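# Flip cylinder pairs to reveal six matching colours

## Task

Twelve cylinders each hide a colour on their underside, and the colours form six same-colour pairs. Uncover them by flipping exactly two cylinders per round. If the two colours agree, leave both colour-up. If they disagree, both must first sit colour-up on the table at the same moment, and then be flipped back colour-down before any other cylinder is touched. A cylinder from an already matched pair cannot serve as the partner in this check, and skipping it fails the task. Lifting or tipping a cylinder already counts as flipping it, even if it goes straight back down. Keep going until all twelve stand colour-up on their own, then release. At the end nothing may be gripped by either hand or pinched between the two hands, and the robot may carry no more than one fifth of any cylinder's weight. A cylinder may fall over onto the table only if no part of the robot touches it as it lands. Anything that stays in place only because the robot holds it does not count.

## Robot and tools

Robot and frame. Two arms, left_arm and right_arm, face each other across a table. Every pose uses one scene frame in metres. The origin is the table centre, +z points up, and the tabletop sits at z = +0.020. left_arm's base is on the +y side. The names are arm labels, not image sides. Each gripper's fingers point along its own +x axis and close along its y axis. The reported hand position is the point between the finger pads, roughly 3-4 cm behind the tips, and it gets less accurate at long reach.

The 16-number row. Every motion command is a row of 16 plain numbers. The first 8 are for left_arm and the last 8 for right_arm, in the order x, y, z, qw, qx, qy, qz, opening. x, y, z is an absolute target position in the scene frame, in metres. qw..qz is an absolute target orientation, w first. Opening runs from -1 to +1: +1 is fully open (0.088 m), empty fingers touch near -0.80, and values below that close no further. A full close takes at least about 0.5 s. Both arms must be in every row. To hold an arm still, repeat its last reported pose and the opening it should keep. To keep an orientation, send the same quaternion each time rather than copying a drifted readout. A target more than 0.6 m from an arm's last reported position, along any of its gripper axes, causes the whole call to be refused.

Tools.
execute_actions {"actions": [...], "pictures": bool}. The list holds at most one item. An empty list only reports the state, with pictures. An action item {"rows": [[16 numbers], ...], "steps": n} applies one row per control step (1/30 s), with 1 to 15 rows and n up to 15 (default 15). If there are fewer rows than steps, the last row repeats. A wait item {"steps": n} sends nothing new; n is at most 300 and is counted from the previous result, including your thinking time. An action needs at least 5 steps. Its result is captured 5 steps before it ends, and those remaining steps run while you compose the next reply. Pictures come only with an empty list or "pictures": true.
move {"target": [16 numbers], "speed": m/s}. Drives each gripper in a straight line toward the absolute pose in target. Speed ranges 0.002-0.5 (default 0.25), and turning is capped at twice that value in rad/s. Both paths finish together and last 0.5-10 s; longer paths stop short after 10 s. Openings are sent when the move starts. Paths do not avoid obstacles or the other arm, and grippers can lag, stray, or overshoot the speed. Faster contact hits harder, and aiming further past a contact presses harder. The result has a "move:" line giving the ending (done, off_target, moving, held, fault) and any limits, plus each gripper's distance from its pose. limits=paced means the pose was clipped. limits=held means a check blocked some steps, after which the arm may jump ahead quickly. It includes pictures but no per-step list.
wait {"seconds": 0-10}. Lets time pass with no new command.
zoom_image {"camera": one of cam_high, cam_low, cam_left_wrist, cam_right_wrist, "region": [x0, y0, x1, y1]}. Pixel box in that camera's latest 504x504 image, origin at top-left, at most 504x504. Use it to read cylinder colours.
finished_scene {"scene": n}.

Control behaviour. Each step, the commanded pose is clipped to within 70 mm and 16 degrees of the measured pose. After an action ends, an arm continues only to its last clipped pose, so check the result and send the remainder. Joint friction can leave the hand short or slightly tilted, and tiny moves may not happen; re-check position and orientation after each move. If position and orientation conflict, position wins. The simulation keeps running while you think.

Reading results. The state line gives each arm's position, quaternion and velocities. grip_measured is the measured finger opening on the command scale, and the last Joint positions value is that opening in metres. Readings may be off by about 1 mm. To hold something, command an opening clearly below grip_measured; a lower value squeezes harder, up to about 34 N per pad. A fast close may squeeze hard enough to spring open. HELD marks steps where your row was not (fully) sent. "pose unreachable" names an arm whose command the clearance check altered. A "Hand target" line appears only when no steps are pending. Joint torques are noisy total drive outputs, not contact forces. Joint ranges and load limits are given per joint: waist 16.6, shoulder 20.6, elbow 20.5, wrist pitch 5.42, wrist yaw 5.4, wrist roll 5.07 N m, and a carried object adds load. Reaching a limit triggers a TORQUE FAULT that stops that arm for 10 s. MOTOR HOT appears from 50 °C. At 95 °C an OVER-TEMPERATURE FAULT holds the arm, and it may go limp if it does not cool. Avoid long holds. Calibration data is supplied for all four cameras.

Avoid. Do not let the arms collide or push each other. Do not knock or place anything off the table. Avoid drops, slams, hard presses and fast contacts. Loose objects may occasionally get a small nudge from outside. Move smoothly and efficiently. Before finishing, open both grippers and lift clear so nothing is carried.

Each tool is called as name(argument=value, ...) on one line, values as JSON.

## Session

execute_actions(actions=[])

Scene clock: 0.00 s of 17941.00 s.
left_arm: end_effector_position=(+0.0119, +0.2486, +0.4468) grip_measured=+0.837 end_effector_quat_wxyz=(+0.852, -0.016, -0.025, -0.522) end_effector_velocity=(-0.000, +0.001, +0.003) end_effector_angular_velocity=(-0.014, +0.001, +0.004) | right_arm: end_effector_position=(+0.2656, -0.1835, +0.2489) grip_measured=+0.844 end_effector_quat_wxyz=(+0.691, -0.550, +0.343, +0.319) end_effector_velocity=(-0.002, -0.002, -0.001) end_effector_angular_velocity=(-0.013, +0.008, +0.019)
Joint positions: left_arm=[-0.001  0.854  0.655  0.257  0.007 -0.001  0.08 ] | right_arm=[-0.367  1.738  1.376 -0.714  0.351 -0.721  0.08 ]
Joint velocities: left_arm=[-0.002 -0.002  0.002  0.007 -0.007 -0.007 -0.   ] | right_arm=[-0.002 -0.007 -0.007 -0.007 -0.007 -0.022 -0.   ]
Joint torques (N m, as the arm reports them, + toward a larger angle): no reading
Heat: left arm: hottest wrist yaw 28 °C (+0.0 °C/min); right arm: hottest shoulder 26 °C (+0.0 °C/min).
Hand target (left_arm): +0.012, +0.249, +0.447; +0.852, -0.016, -0.025, -0.522
Hand target (right_arm): +0.266, -0.183, +0.249; +0.691, -0.550, +0.343, +0.319

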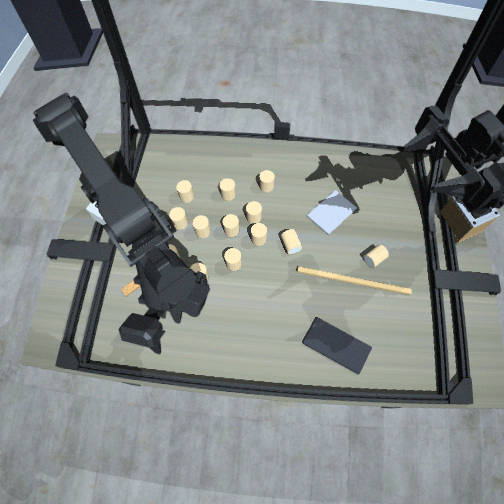

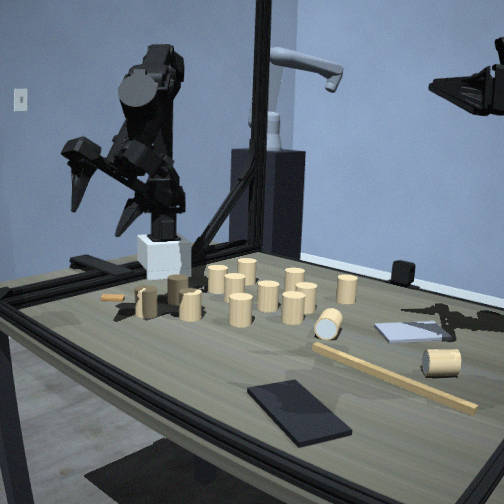

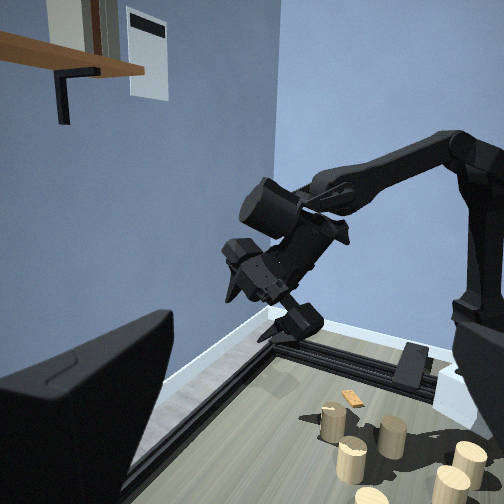

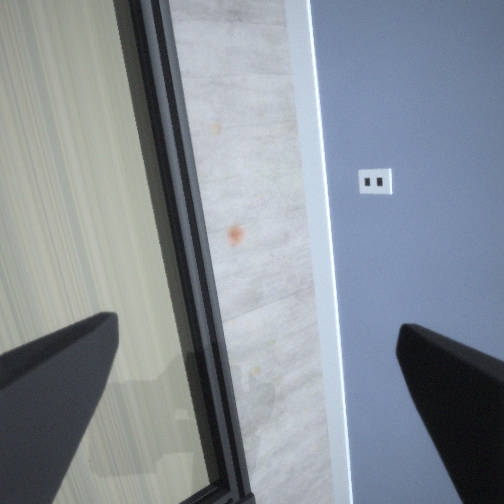

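move(target=[-0.08,0.3,0.2,0.354,0.612,0.612,-0.354,0.3,0.0,-0.42,0.3,0.683,-0.183,0.183,0.683,0.3])

zoom_image(camera="cam_high", region=[110,150,310,310])

Scene clock: 7.20 s of 17941.00 s.
left_arm: end_effector_position=(-0.0791, +0.3004, +0.1974) grip_measured=+0.300 end_effector_quat_wxyz=(+0.358, +0.606, +0.616, -0.354) end_effector_velocity=(+0.003, +0.001, +0.001) end_effector_angular_velocity=(+0.011, -0.021, -0.007) | right_arm: end_effector_position=(+0.0031, -0.4180, +0.2995) grip_measured=+0.300 end_effector_quat_wxyz=(+0.706, -0.498, +0.373, +0.339) end_effector_velocity=(-0.009, -0.000, -0.003) end_effector_angular_velocity=(+0.015, +0.013, +0.005)
Joint positions: left_arm=[-0.299  1.898  1.306 -1.488 -0.079  0.145  0.054] | right_arm=[-0.991  0.433  0.955 -1.566 -0.035 -1.165  0.054]
Joint velocities: left_arm=[-0.002  0.002  0.002 -0.007 -0.022 -0.007 -0.   ] | right_arm=[ 0.427 -0.027 -0.002 -0.022  0.198  0.374 -0.   ]
Joint torques (N m, as the arm reports them, + toward a larger angle): left_arm=[-0.12 -6.45  5.31 -0.61  0.13  0.07] | right_arm=[ 0.32  0.93  6.29  0.69 -0.01  0.23]
Heat: left arm: hottest wrist yaw 28 °C (+0.0 °C/min); right arm: hottest shoulder 27 °C (+8.3 °C/min).
Hand target (left_arm): -0.080, +0.298, +0.196; +0.354, +0.607, +0.617, -0.355
Hand target (right_arm): +0.002, -0.418, +0.302; +0.710, -0.497, +0.369, +0.335
Off the commanded pose (left_arm): 0.003 m, 1 deg.
Off the commanded pose (right_arm): 0.004 m, 58 deg; orientation clipped at the last step of the last action.
joint sent to its limit (right arm) — the command would take joint 4 (wrist pitch) past its lower limit, so that joint was sent only as far as its limit.
Kept back: nothing.
move: off_target (right_arm); limits=paced
camera_calibration (this result's frames):
cam_left_wrist: T_world_to_cam=[[-0.999654, 0.00118369, -0.0262905, -0.0616567], [-0.0182848, 0.687249, 0.726192, -0.318462], [0.0189277, 0.726421, -0.686989, -0.00815777], [0, 0, 0, 1]] pos_world=[-0.067304, 0.224861, 0.224039]
cam_right_wrist: T_world_to_cam=[[0.844065, -0.222409, 0.487943, -0.235353], [-0.292315, -0.953686, 0.0709611, -0.385856], [0.449562, -0.202529, -0.869986, 0.254366], [0, 0, 0, 1]] pos_world=[-0.028491, -0.368814, 0.363514]

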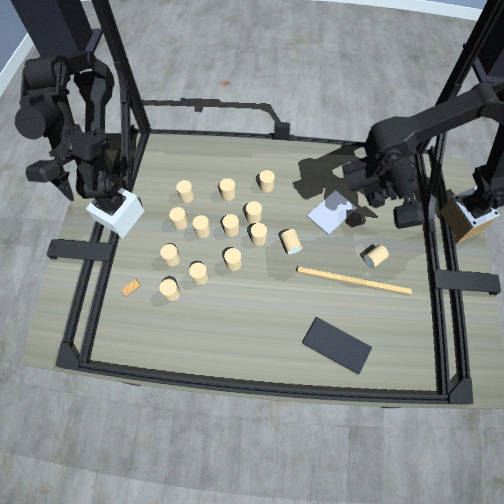

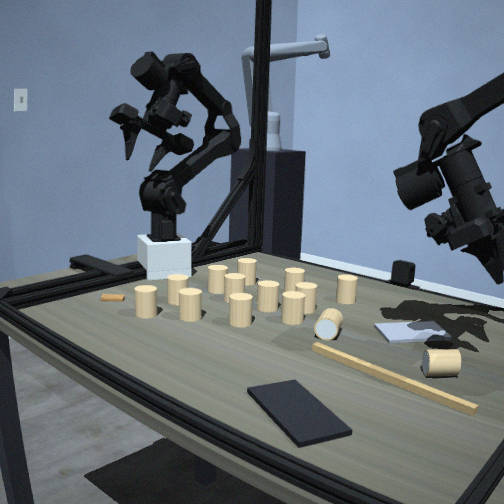

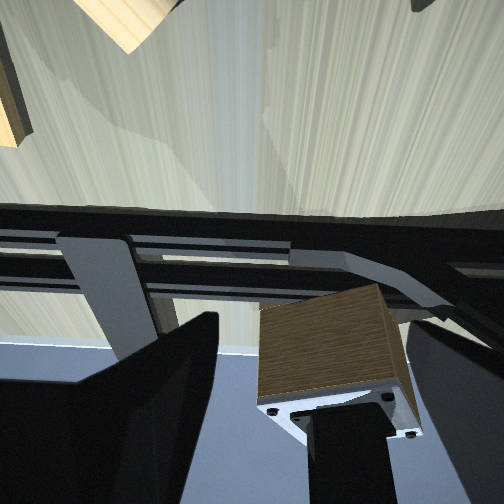

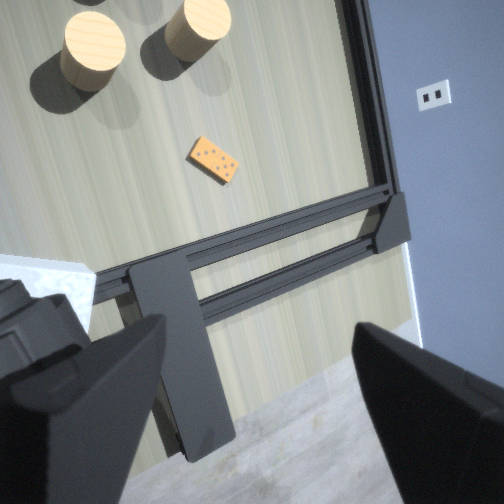

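Region (110, 150, 310, 310) of cam_high's 504x504 image, scaled by 2.520, with more detail than that image has; it fills the top 403 rows of this view, and the rest is white.

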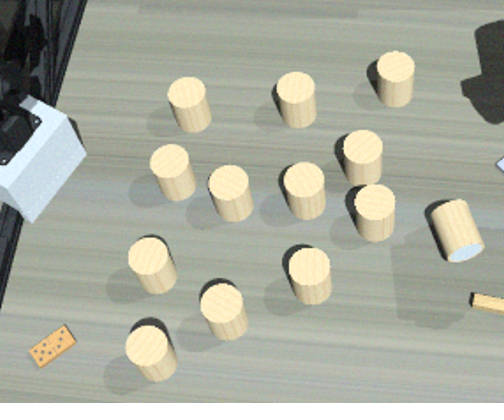

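move(target=[-0.06,0.12,0.2,0.328,-0.654,0.568,0.377,0.4,0.123,-0.258,0.15,0.459,-0.345,0.794,0.199,0.4], speed=0.4)

move(target=[-0.057,-0.055,0.14,0.328,-0.654,0.568,0.377,0.4,0.123,-0.258,0.11,0.459,-0.345,0.794,0.199,0.4])

Scene clock: 12.60 s of 17941.00 s.
left_arm: end_effector_position=(-0.0616, +0.1223, +0.2039) grip_measured=+0.400 end_effector_quat_wxyz=(-0.317, +0.665, -0.558, -0.383) end_effector_velocity=(-0.005, +0.003, -0.004) end_effector_angular_velocity=(+0.024, +0.020, -0.020) | right_arm: end_effector_position=(+0.1198, -0.2598, +0.1517) grip_measured=+0.400 end_effector_quat_wxyz=(+0.462, -0.349, +0.790, +0.204) end_effector_velocity=(+0.001, -0.000, -0.000) end_effector_angular_velocity=(+0.007, +0.018, +0.008)
Joint positions: left_arm=[-0.305  1.756  1.143 -0.428  0.003  3.135  0.059] | right_arm=[-0.369  2.006  1.356 -1.433  0.032 -0.057  0.059]
Joint velocities: left_arm=[-0.002  0.007  0.002 -0.022  0.022  0.007 -0.   ] | right_arm=[-0.007  0.007  0.007 -0.007 -0.007 -0.022 -0.   ]
Joint torques (N m, as the arm reports them, + toward a larger angle): left_arm=[ 0.43 -7.    7.12  0.88  0.18  0.1 ] | right_arm=[-0.31 -7.77  5.63 -0.89 -0.12  0.19]
Heat: left arm: hottest wrist yaw 28 °C (+0.0 °C/min); right arm: hottest shoulder 27 °C (+4.8 °C/min).
Hand target (left_arm): -0.060, +0.120, +0.202; -0.319, +0.663, -0.558, -0.385
Hand target (right_arm): +0.121, -0.259, +0.150; +0.459, -0.346, +0.793, +0.200
Off the commanded pose (left_arm): 0.005 m, 2 deg.
Off the commanded pose (right_arm): 0.004 m, 1 deg.
joint sent to its limit (left arm) — the command would take joint 6 (wrist roll) past its upper limit, so that joint was sent only as far as its limit.
Kept back: nothing.
move: done
camera_calibration (this result's frames):
cam_left_wrist: T_world_to_cam=[[0.986501, 0.16015, -0.0341802, 0.0606544], [0.133208, -0.663397, 0.736315, -0.0279526], [0.0952455, -0.730928, -0.675775, 0.305979], [0, 0, 0, 1]] pos_world=[-0.0852552, 0.195391, 0.229428]
cam_right_wrist: T_world_to_cam=[[0.781554, -0.623832, -0.002625, -0.248982], [-0.422178, -0.532005, 0.733987, -0.165803], [-0.459281, -0.572543, -0.679158, 0.0892109], [0, 0, 0, 1]] pos_world=[0.165567, -0.192454, 0.181632]

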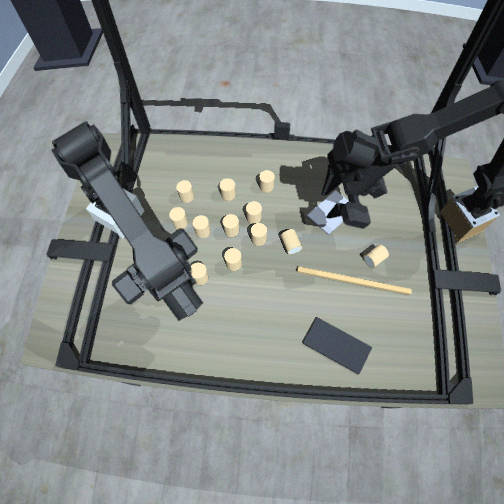

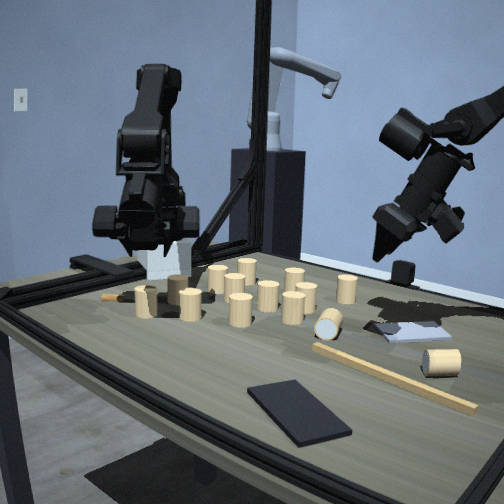

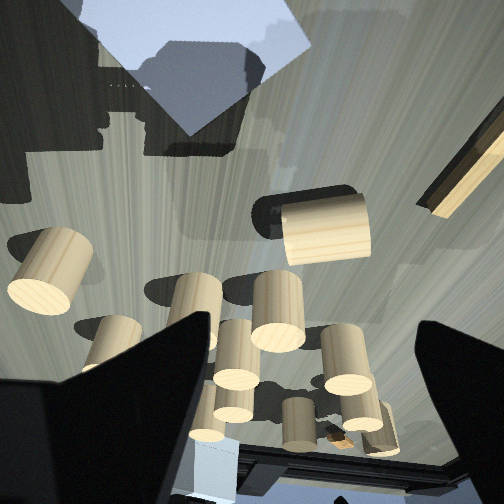

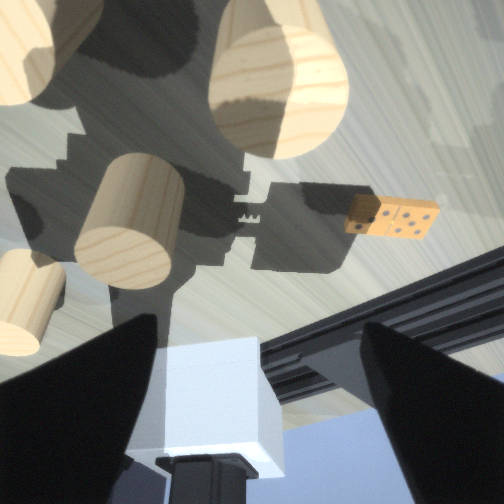

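Scene clock: 14.03 s of 17941.00 s.
left_arm: end_effector_position=(-0.0566, -0.0536, +0.1480) grip_measured=+0.400 end_effector_quat_wxyz=(-0.323, +0.656, -0.571, -0.373) end_effector_velocity=(-0.002, +0.006, -0.008) end_effector_angular_velocity=(+0.048, -0.009, +0.010) | right_arm: end_effector_position=(+0.1246, -0.2559, +0.1145) grip_measured=+0.400 end_effector_quat_wxyz=(+0.465, -0.347, +0.789, +0.204) end_effector_velocity=(-0.001, -0.002, +0.001) end_effector_angular_velocity=(+0.007, +0.018, +0.008)
Joint positions: left_arm=[-0.35   2.487  2.047 -0.593 -0.004  3.132  0.059] | right_arm=[-0.371  2.084  1.314 -1.305  0.032 -0.056  0.059]
Joint velocities: left_arm=[-0.007  0.017  0.022 -0.051 -0.022 -0.007 -0.   ] | right_arm=[-0.007 -0.002 -0.002 -0.007 -0.007 -0.022 -0.   ]
Joint torques (N m, as the arm reports them, + toward a larger angle): left_arm=[ -0.3  -11.61   7.41   0.85  -0.18  -0.08] | right_arm=[-0.32 -7.99  3.1  -0.51 -0.11  0.18]
Heat: left arm: hottest shoulder 28 °C (+0.0 °C/min); right arm: hottest shoulder 27 °C (+4.3 °C/min).
Hand target (left_arm): -0.057, -0.054, +0.139; -0.328, +0.654, -0.568, -0.377
Hand target (right_arm): +0.123, -0.258, +0.110; +0.459, -0.345, +0.794, +0.199
Off the commanded pose (left_arm): 0.008 m, 1 deg.
Off the commanded pose (right_arm): 0.005 m, 1 deg.
Kept back: nothing.
move: done
camera_calibration (this result's frames):
cam_left_wrist: T_world_to_cam=[[0.992158, 0.121357, -0.0299291, 0.0796831], [0.103372, -0.662055, 0.742292, -0.106699], [0.0702677, -0.739564, -0.669408, 0.13628], [0, 0, 0, 1]] pos_world=[-0.0776046, 0.0204772, 0.172813]
cam_right_wrist: T_world_to_cam=[[0.779185, -0.626793, -0.00122068, -0.251042], [-0.428466, -0.534058, 0.728834, -0.133599], [-0.45748, -0.567373, -0.68469, 0.0701137], [0, 0, 0, 1]] pos_world=[0.170441, -0.188921, 0.145071]

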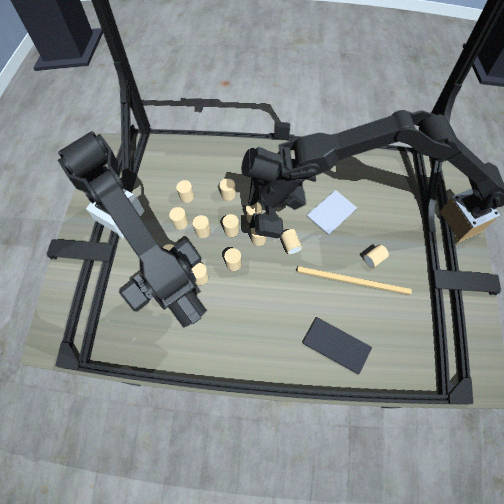

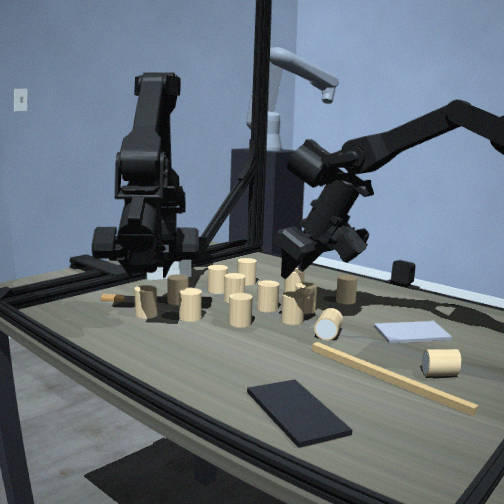

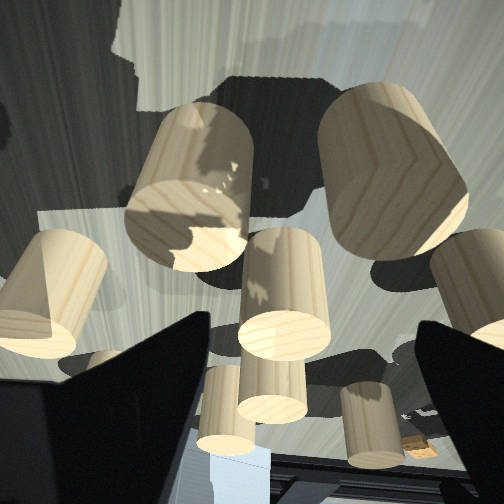

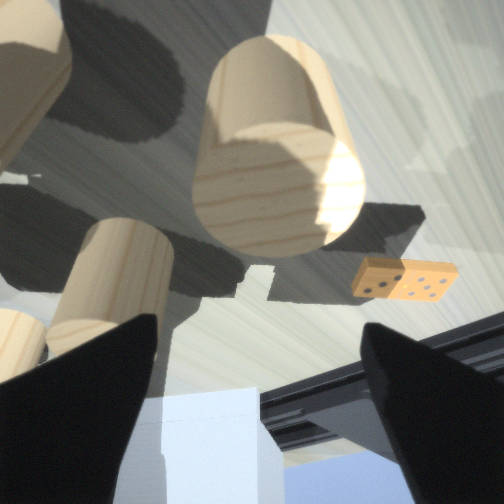

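move(target=[-0.025,-0.05,0.125,0.328,-0.654,0.568,0.377,0.6,0.146,-0.231,0.115,0.459,-0.345,0.794,0.199,0.6])

move(target=[-0.025,-0.05,0.06,0.328,-0.654,0.568,0.377,0.6,0.146,-0.231,0.06,0.459,-0.345,0.794,0.199,0.6], speed=0.08)

Scene clock: 15.20 s of 17941.00 s.
left_arm: end_effector_position=(-0.0230, -0.0533, +0.1394) grip_measured=+0.600 end_effector_quat_wxyz=(-0.308, +0.671, -0.559, -0.379) end_effector_velocity=(-0.003, +0.002, -0.003) end_effector_angular_velocity=(+0.010, +0.012, -0.000) | right_arm: end_effector_position=(+0.1465, -0.2323, +0.1174) grip_measured=+0.600 end_effector_quat_wxyz=(+0.463, -0.346, +0.791, +0.202) end_effector_velocity=(-0.003, -0.002, +0.005) end_effector_angular_velocity=(-0.007, +0.032, +0.013)
Joint positions: left_arm=[-0.291  2.51   2.049 -0.559  0.009  3.137  0.068] | right_arm=[-0.366  2.193  1.502 -1.392  0.028 -0.047  0.068]
Joint velocities: left_arm=[-0.002  0.002 -0.002 -0.007  0.007 -0.007 -0.   ] | right_arm=[-0.002  0.002  0.012 -0.037 -0.007 -0.022 -0.   ]
Joint torques (N m, as the arm reports them, + toward a larger angle): left_arm=[  0.22 -12.18   5.03   1.2    0.11   0.13] | right_arm=[ 0.27 -8.81  5.35 -0.89 -0.12  0.17]
Heat: left arm: hottest shoulder 28 °C (+0.0 °C/min); right arm: hottest shoulder 27 °C (+3.9 °C/min).
Hand target (left_arm): -0.025, -0.050, +0.125; -0.316, +0.664, -0.556, -0.387
Hand target (right_arm): +0.146, -0.231, +0.115; +0.459, -0.345, +0.794, +0.199
Off the commanded pose (left_arm): 0.015 m, 3 deg.
Off the commanded pose (right_arm): 0.003 m, 1 deg.
joint sent to its limit (left arm) — the command would take joint 6 (wrist roll) past its upper limit, so that joint was sent only as far as its limit.
Kept back: nothing.
move: off_target (left_arm)
camera_calibration (this result's frames):
cam_left_wrist: T_world_to_cam=[[0.984894, 0.168872, -0.0382774, 0.0495947], [0.13987, -0.645571, 0.750783, -0.103064], [0.102076, -0.744796, -0.659439, 0.127527], [0, 0, 0, 1]] pos_world=[-0.0474474, 0.0200714, 0.163373]
cam_right_wrist: T_world_to_cam=[[0.776165, -0.630528, -0.00172756, -0.253597], [-0.427332, -0.528046, 0.733863, -0.113119], [-0.463633, -0.56886, -0.679296, 0.095441], [0, 0, 0, 1]] pos_world=[0.192743, -0.16534, 0.147409]

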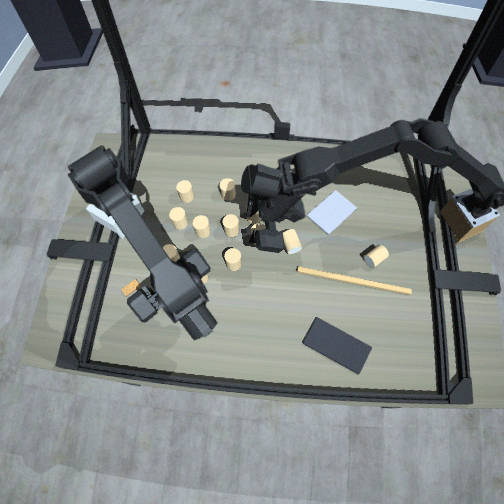

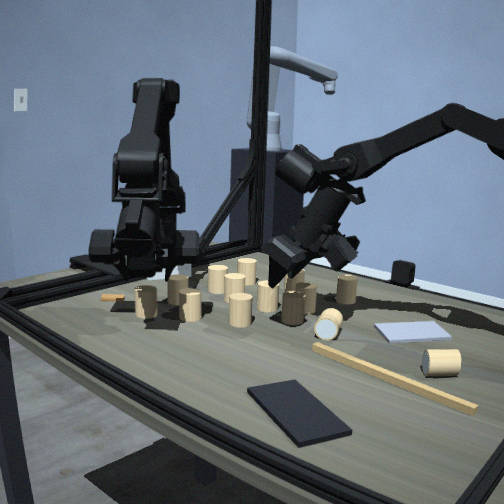

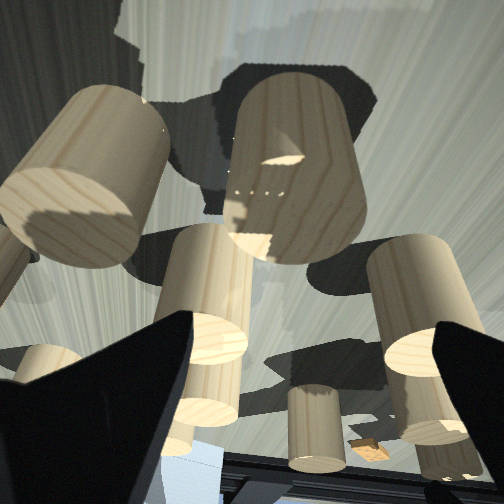

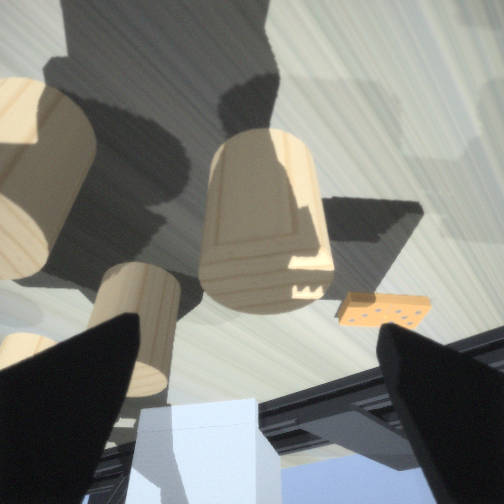

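Scene clock: 16.60 s of 17941.00 s.
left_arm: end_effector_position=(-0.0229, -0.0548, +0.0744) grip_measured=+0.600 end_effector_quat_wxyz=(-0.308, +0.670, -0.559, -0.379) end_effector_velocity=(-0.001, +0.002, -0.000) end_effector_angular_velocity=(+0.008, -0.001, +0.008) | right_arm: end_effector_position=(+0.1491, -0.2297, +0.0655) grip_measured=+0.600 end_effector_quat_wxyz=(+0.466, -0.345, +0.789, +0.203) end_effector_velocity=(-0.004, +0.000, -0.000) end_effector_angular_velocity=(+0.008, +0.025, -0.007)
Joint positions: left_arm=[-0.291  2.613  1.977 -0.384  0.01   3.137  0.068] | right_arm=[-0.366  2.299  1.453 -1.229  0.028 -0.047  0.068]
Joint velocities: left_arm=[-0.002 -0.002 -0.002 -0.007 -0.007 -0.007 -0.   ] | right_arm=[-0.002  0.002 -0.002 -0.007 -0.022 -0.007  0.   ]
Joint torques (N m, as the arm reports them, + toward a larger angle): left_arm=[  0.01 -12.33   5.03   1.21   0.09   0.08] | right_arm=[ 0.27 -9.01  2.97 -0.5  -0.12  0.17]
Heat: left arm: hottest shoulder 29 °C (+3.6 °C/min); right arm: hottest shoulder 28 °C (+7.2 °C/min).
Hand target (left_arm): -0.025, -0.050, +0.060; -0.316, +0.664, -0.557, -0.387
Hand target (right_arm): +0.146, -0.231, +0.060; +0.459, -0.345, +0.794, +0.199
Off the commanded pose (left_arm): 0.015 m, 3 deg.
Off the commanded pose (right_arm): 0.006 m, 1 deg.
joint sent to its limit (left arm) — the command would take joint 6 (wrist roll) past its upper limit, so that joint was sent only as far as its limit.
Kept back: nothing.
move: off_target (left_arm)
camera_calibration (this result's frames):
cam_left_wrist: T_world_to_cam=[[0.984934, 0.168489, -0.038934, 0.0472232], [0.140145, -0.645816, 0.75052, -0.0552354], [0.10131, -0.74467, -0.6597, 0.0835687], [0, 0, 0, 1]] pos_world=[-0.0472371, 0.0186026, 0.098424]
cam_right_wrist: T_world_to_cam=[[0.776172, -0.630521, -0.00076594, -0.254191], [-0.431544, -0.532116, 0.728438, -0.0724979], [-0.459703, -0.565062, -0.685112, 0.0635306], [0, 0, 0, 1]] pos_world=[0.195215, -0.162952, 0.0961411]

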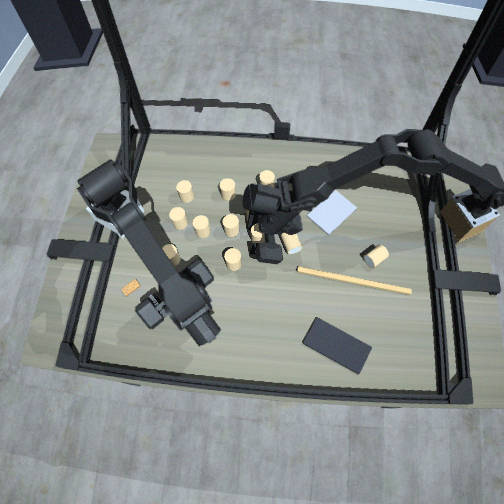

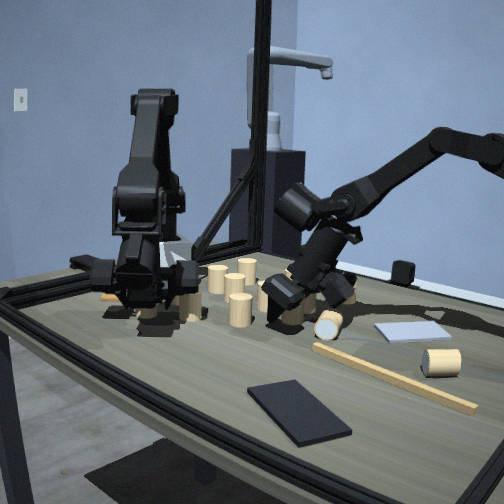

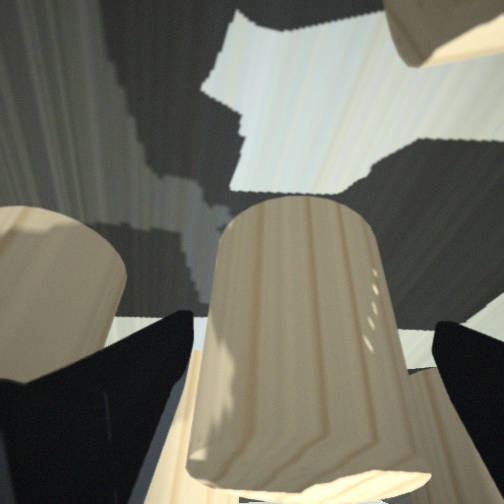

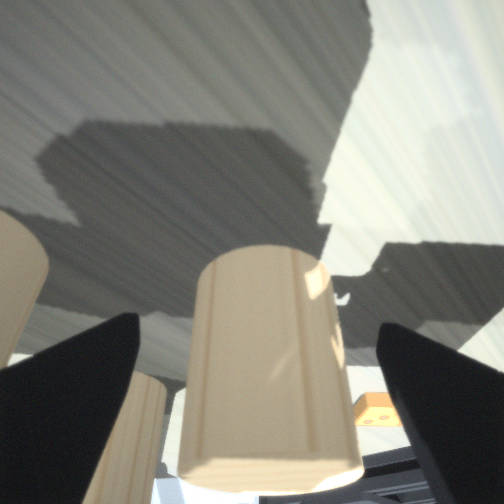

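move(target=[-0.027,-0.05,0.052,0.316,-0.664,0.557,0.387,0.6,0.136,-0.242,0.057,0.459,-0.345,0.794,0.199,0.6], speed=0.08)

move(target=[-0.027,-0.05,0.052,0.316,-0.664,0.557,0.387,-0.3,0.136,-0.242,0.057,0.459,-0.345,0.794,0.199,-0.3])

move(target=[-0.027,-0.04,0.17,0.316,-0.664,0.557,0.387,-0.3,0.145,-0.25,0.13,0.459,-0.345,0.794,0.199,-0.3], speed=0.15)

Scene clock: 17.73 s of 17941.00 s.
left_arm: end_effector_position=(-0.0239, -0.0563, +0.0697) grip_measured=+0.600 end_effector_quat_wxyz=(-0.306, +0.672, -0.560, -0.376) end_effector_velocity=(-0.003, +0.003, -0.002) end_effector_angular_velocity=(+0.010, +0.012, -0.000) | right_arm: end_effector_position=(+0.1369, -0.2413, +0.0558) grip_measured=+0.600 end_effector_quat_wxyz=(+0.457, -0.346, +0.795, +0.200) end_effector_velocity=(-0.002, -0.001, +0.000) end_effector_angular_velocity=(+0.009, +0.005, +0.000)
Joint positions: left_arm=[-0.293  2.623  1.973 -0.362  0.009  3.136  0.068] | right_arm=[-0.366  2.288  1.373 -1.182  0.027 -0.047  0.068]
Joint velocities: left_arm=[-0.002 -0.002 -0.007 -0.007  0.007 -0.007 -0.   ] | right_arm=[-0.002 -0.007 -0.012  0.007 -0.007 -0.007 -0.   ]
Joint torques (N m, as the arm reports them, + toward a larger angle): left_arm=[ -0.27 -11.98   4.62   1.16   0.04   0.1 ] | right_arm=[ -0.01 -11.82   2.31  -0.54  -0.08   0.09]
Heat: left arm: hottest shoulder 29 °C (+3.4 °C/min); right arm: hottest shoulder 28 °C (+6.8 °C/min).
Hand target (left_arm): -0.027, -0.050, +0.052; -0.316, +0.664, -0.557, -0.387
Hand target (right_arm): +0.136, -0.242, +0.057; +0.459, -0.345, +0.794, +0.199
Off the commanded pose (left_arm): 0.019 m, 2 deg.
Off the commanded pose (right_arm): 0.002 m, 0 deg.
Kept back: nothing.
move: off_target (left_arm)
camera_calibration (this result's frames):
cam_left_wrist: T_world_to_cam=[[0.985206, 0.16698, -0.0385457, 0.048157], [0.138097, -0.640384, 0.755538, -0.0525877], [0.101476, -0.749684, -0.65397, 0.0787394], [0, 0, 0, 1]] pos_world=[-0.0481725, 0.0173121, 0.0930815]
cam_right_wrist: T_world_to_cam=[[0.775894, -0.63085, -0.00412217, -0.251917], [-0.41949, -0.520797, 0.743504, -0.0765919], [-0.471186, -0.575151, -0.668719, 0.0428928], [0, 0, 0, 1]] pos_world=[0.183542, -0.174141, 0.0845912]

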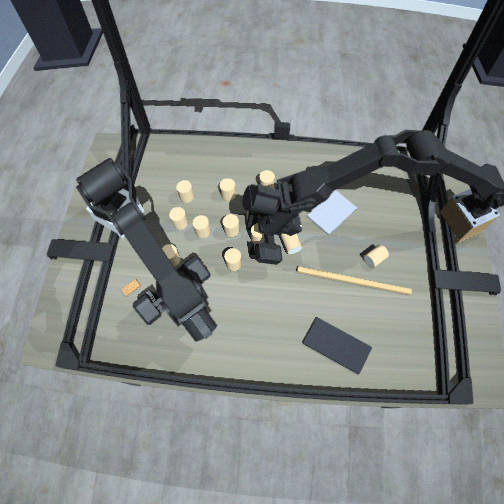

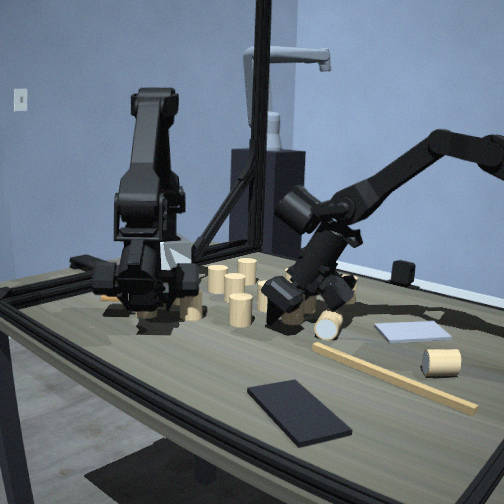

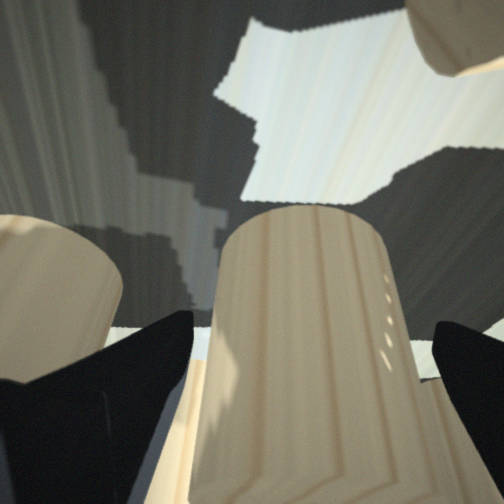

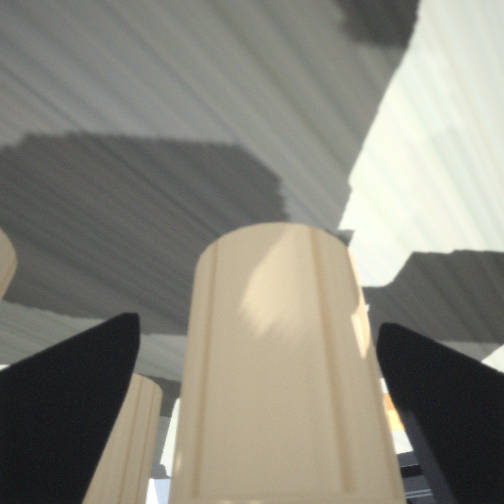

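Scene clock: 18.43 s of 17941.00 s.
left_arm: end_effector_position=(-0.0237, -0.0565, +0.0699) grip_measured=-0.068 end_effector_quat_wxyz=(-0.306, +0.672, -0.560, -0.375) end_effector_velocity=(-0.000, -0.001, +0.001) end_effector_angular_velocity=(-0.007, -0.004, +0.008) | right_arm: end_effector_position=(+0.1366, -0.2415, +0.0557) grip_measured=-0.016 end_effector_quat_wxyz=(+0.456, -0.346, +0.795, +0.200) end_effector_velocity=(-0.003, -0.002, +0.001) end_effector_angular_velocity=(+0.004, +0.021, +0.013)
Joint positions: left_arm=[-0.293  2.623  1.973 -0.36   0.008  3.137  0.036] | right_arm=[-0.366  2.288  1.372 -1.182  0.026 -0.047  0.038]
Joint velocities: left_arm=[-0.002 -0.002 -0.002  0.007 -0.007 -0.007 -0.   ] | right_arm=[-0.002 -0.002 -0.007 -0.007 -0.007 -0.022 -0.   ]
Joint torques (N m, as the arm reports them, + toward a larger angle): left_arm=[ -0.12 -11.66   4.6    1.12   0.13   0.09] | right_arm=[  0.   -11.77   2.47  -0.49  -0.04   0.1 ]
Heat: left arm: hottest shoulder 30 °C (+6.5 °C/min); right arm: hottest shoulder 28 °C (+6.5 °C/min).
Hand target (left_arm): -0.027, -0.050, +0.052; -0.316, +0.664, -0.557, -0.387
Hand target (right_arm): +0.136, -0.242, +0.057; +0.459, -0.345, +0.794, +0.199
Off the commanded pose (left_arm): 0.019 m, 2 deg.
Off the commanded pose (right_arm): 0.002 m, 0 deg.
Kept back: nothing.
move: off_target (left_arm)
camera_calibration (this result's frames):
cam_left_wrist: T_world_to_cam=[[0.985235, 0.167009, -0.0376695, 0.0479851], [0.137305, -0.639355, 0.756553, -0.0529393], [0.102267, -0.750555, -0.652847, 0.0785363], [0, 0, 0, 1]] pos_world=[-0.0480395, 0.0170849, 0.0931311]
cam_right_wrist: T_world_to_cam=[[0.775646, -0.631149, -0.00491349, -0.25175], [-0.418737, -0.520397, 0.744208, -0.0768157], [-0.472263, -0.575185, -0.66793, 0.0426356], [0, 0, 0, 1]] pos_world=[0.183239, -0.174343, 0.0844075]

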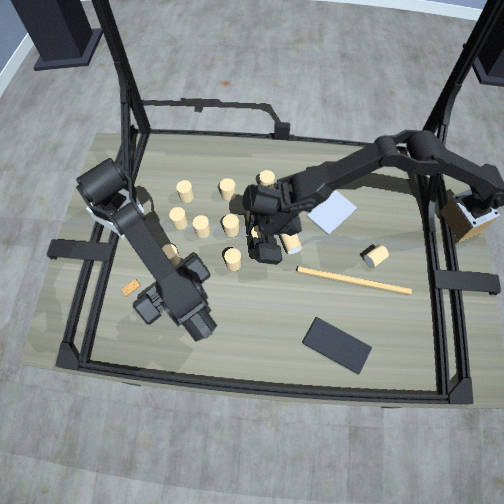

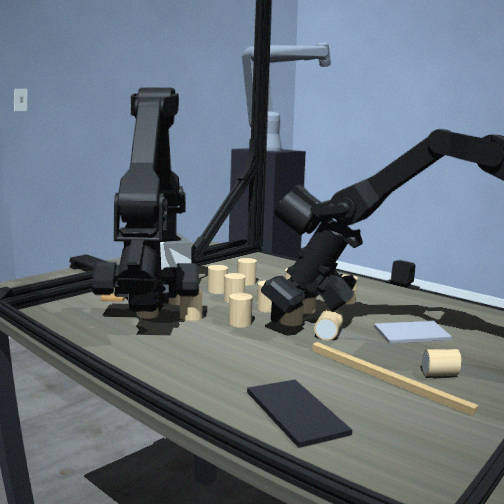

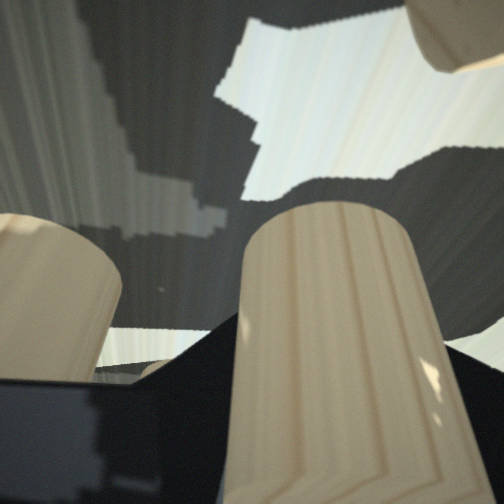

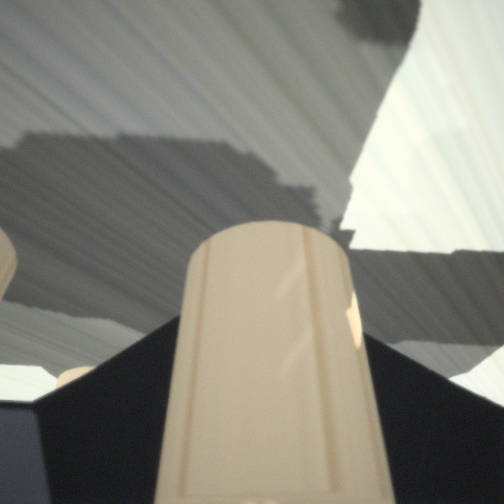

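Scene clock: 19.60 s of 17941.00 s.
left_arm: end_effector_position=(-0.0276, -0.0370, +0.1577) grip_measured=-0.068 end_effector_quat_wxyz=(-0.322, +0.660, -0.551, -0.395) end_effector_velocity=(-0.005, +0.002, -0.002) end_effector_angular_velocity=(+0.008, +0.025, -0.007) | right_arm: end_effector_position=(+0.1427, -0.2503, +0.1251) grip_measured=-0.017 end_effector_quat_wxyz=(+0.453, -0.345, +0.798, +0.196) end_effector_velocity=(+0.000, +0.001, +0.002) end_effector_angular_velocity=(+0.009, +0.005, +0.000)
Joint positions: left_arm=[-0.293  2.45   2.035 -0.655  0.01   3.137  0.036] | right_arm=[-0.397  2.15   1.452 -1.41   0.04  -0.068  0.038]
Joint velocities: left_arm=[-0.002 -0.002 -0.007 -0.007  0.022 -0.007 -0.   ] | right_arm=[-0.002 -0.002  0.007 -0.007 -0.007 -0.007 -0.   ]
Joint torques (N m, as the arm reports them, + toward a larger angle): left_arm=[ -0.01 -16.18   7.21   0.83   0.19   0.16] | right_arm=[ -0.36 -11.79   5.34  -0.97   0.05  -0.23]
Heat: left arm: hottest shoulder 31 °C (+9.2 °C/min); right arm: hottest shoulder 29 °C (+9.2 °C/min).
Hand target (left_arm): -0.027, -0.040, +0.170; -0.316, +0.664, -0.557, -0.387
Hand target (right_arm): +0.145, -0.249, +0.130; +0.459, -0.345, +0.794, +0.199
Off the commanded pose (left_arm): 0.013 m, 1 deg.
Off the commanded pose (right_arm): 0.005 m, 1 deg.
joint sent to its limit (left arm) — the command would take joint 6 (wrist roll) past its upper limit, so that joint was sent only as far as its limit.
Kept back: nothing.
move: off_target (left_arm)
camera_calibration (this result's frames):
cam_left_wrist: T_world_to_cam=[[0.984938, 0.168337, -0.0394934, 0.0521591], [0.145291, -0.681917, 0.716854, -0.101488], [0.0937415, -0.711795, -0.696104, 0.158999], [0, 0, 0, 1]] pos_world=[-0.051533, 0.0351881, 0.185491]
cam_right_wrist: T_world_to_cam=[[0.771729, -0.635935, -0.00463918, -0.262392], [-0.417354, -0.511951, 0.750814, -0.129383], [-0.479843, -0.577488, -0.660498, 0.0864967], [0, 0, 0, 1]] pos_world=[0.190002, -0.183151, 0.153056]

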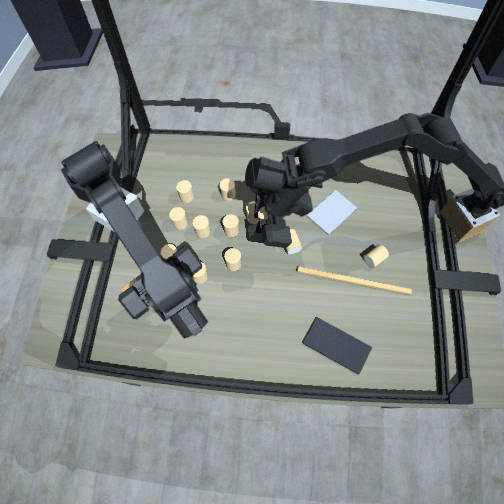

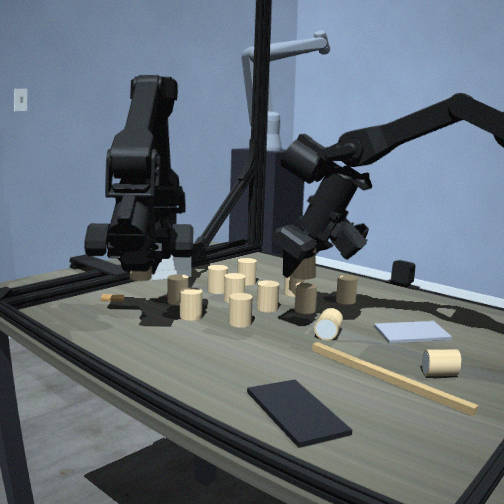

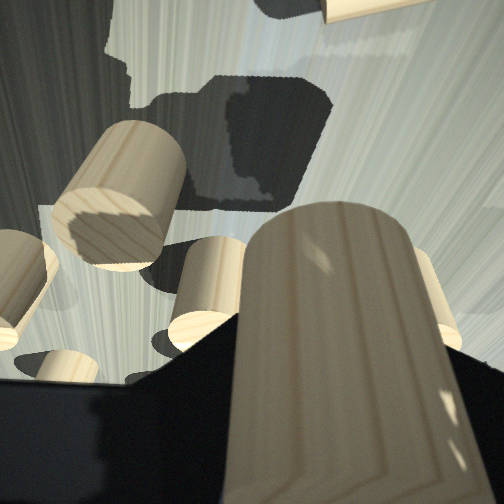

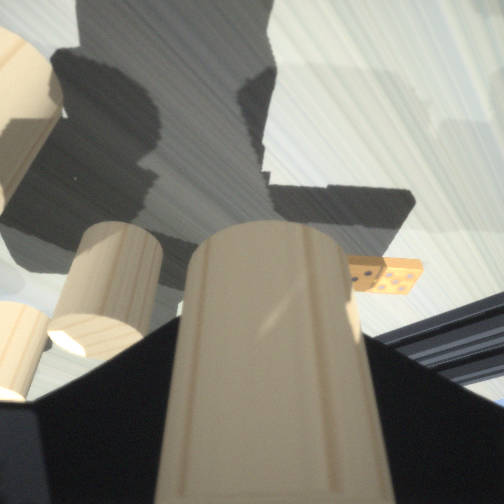

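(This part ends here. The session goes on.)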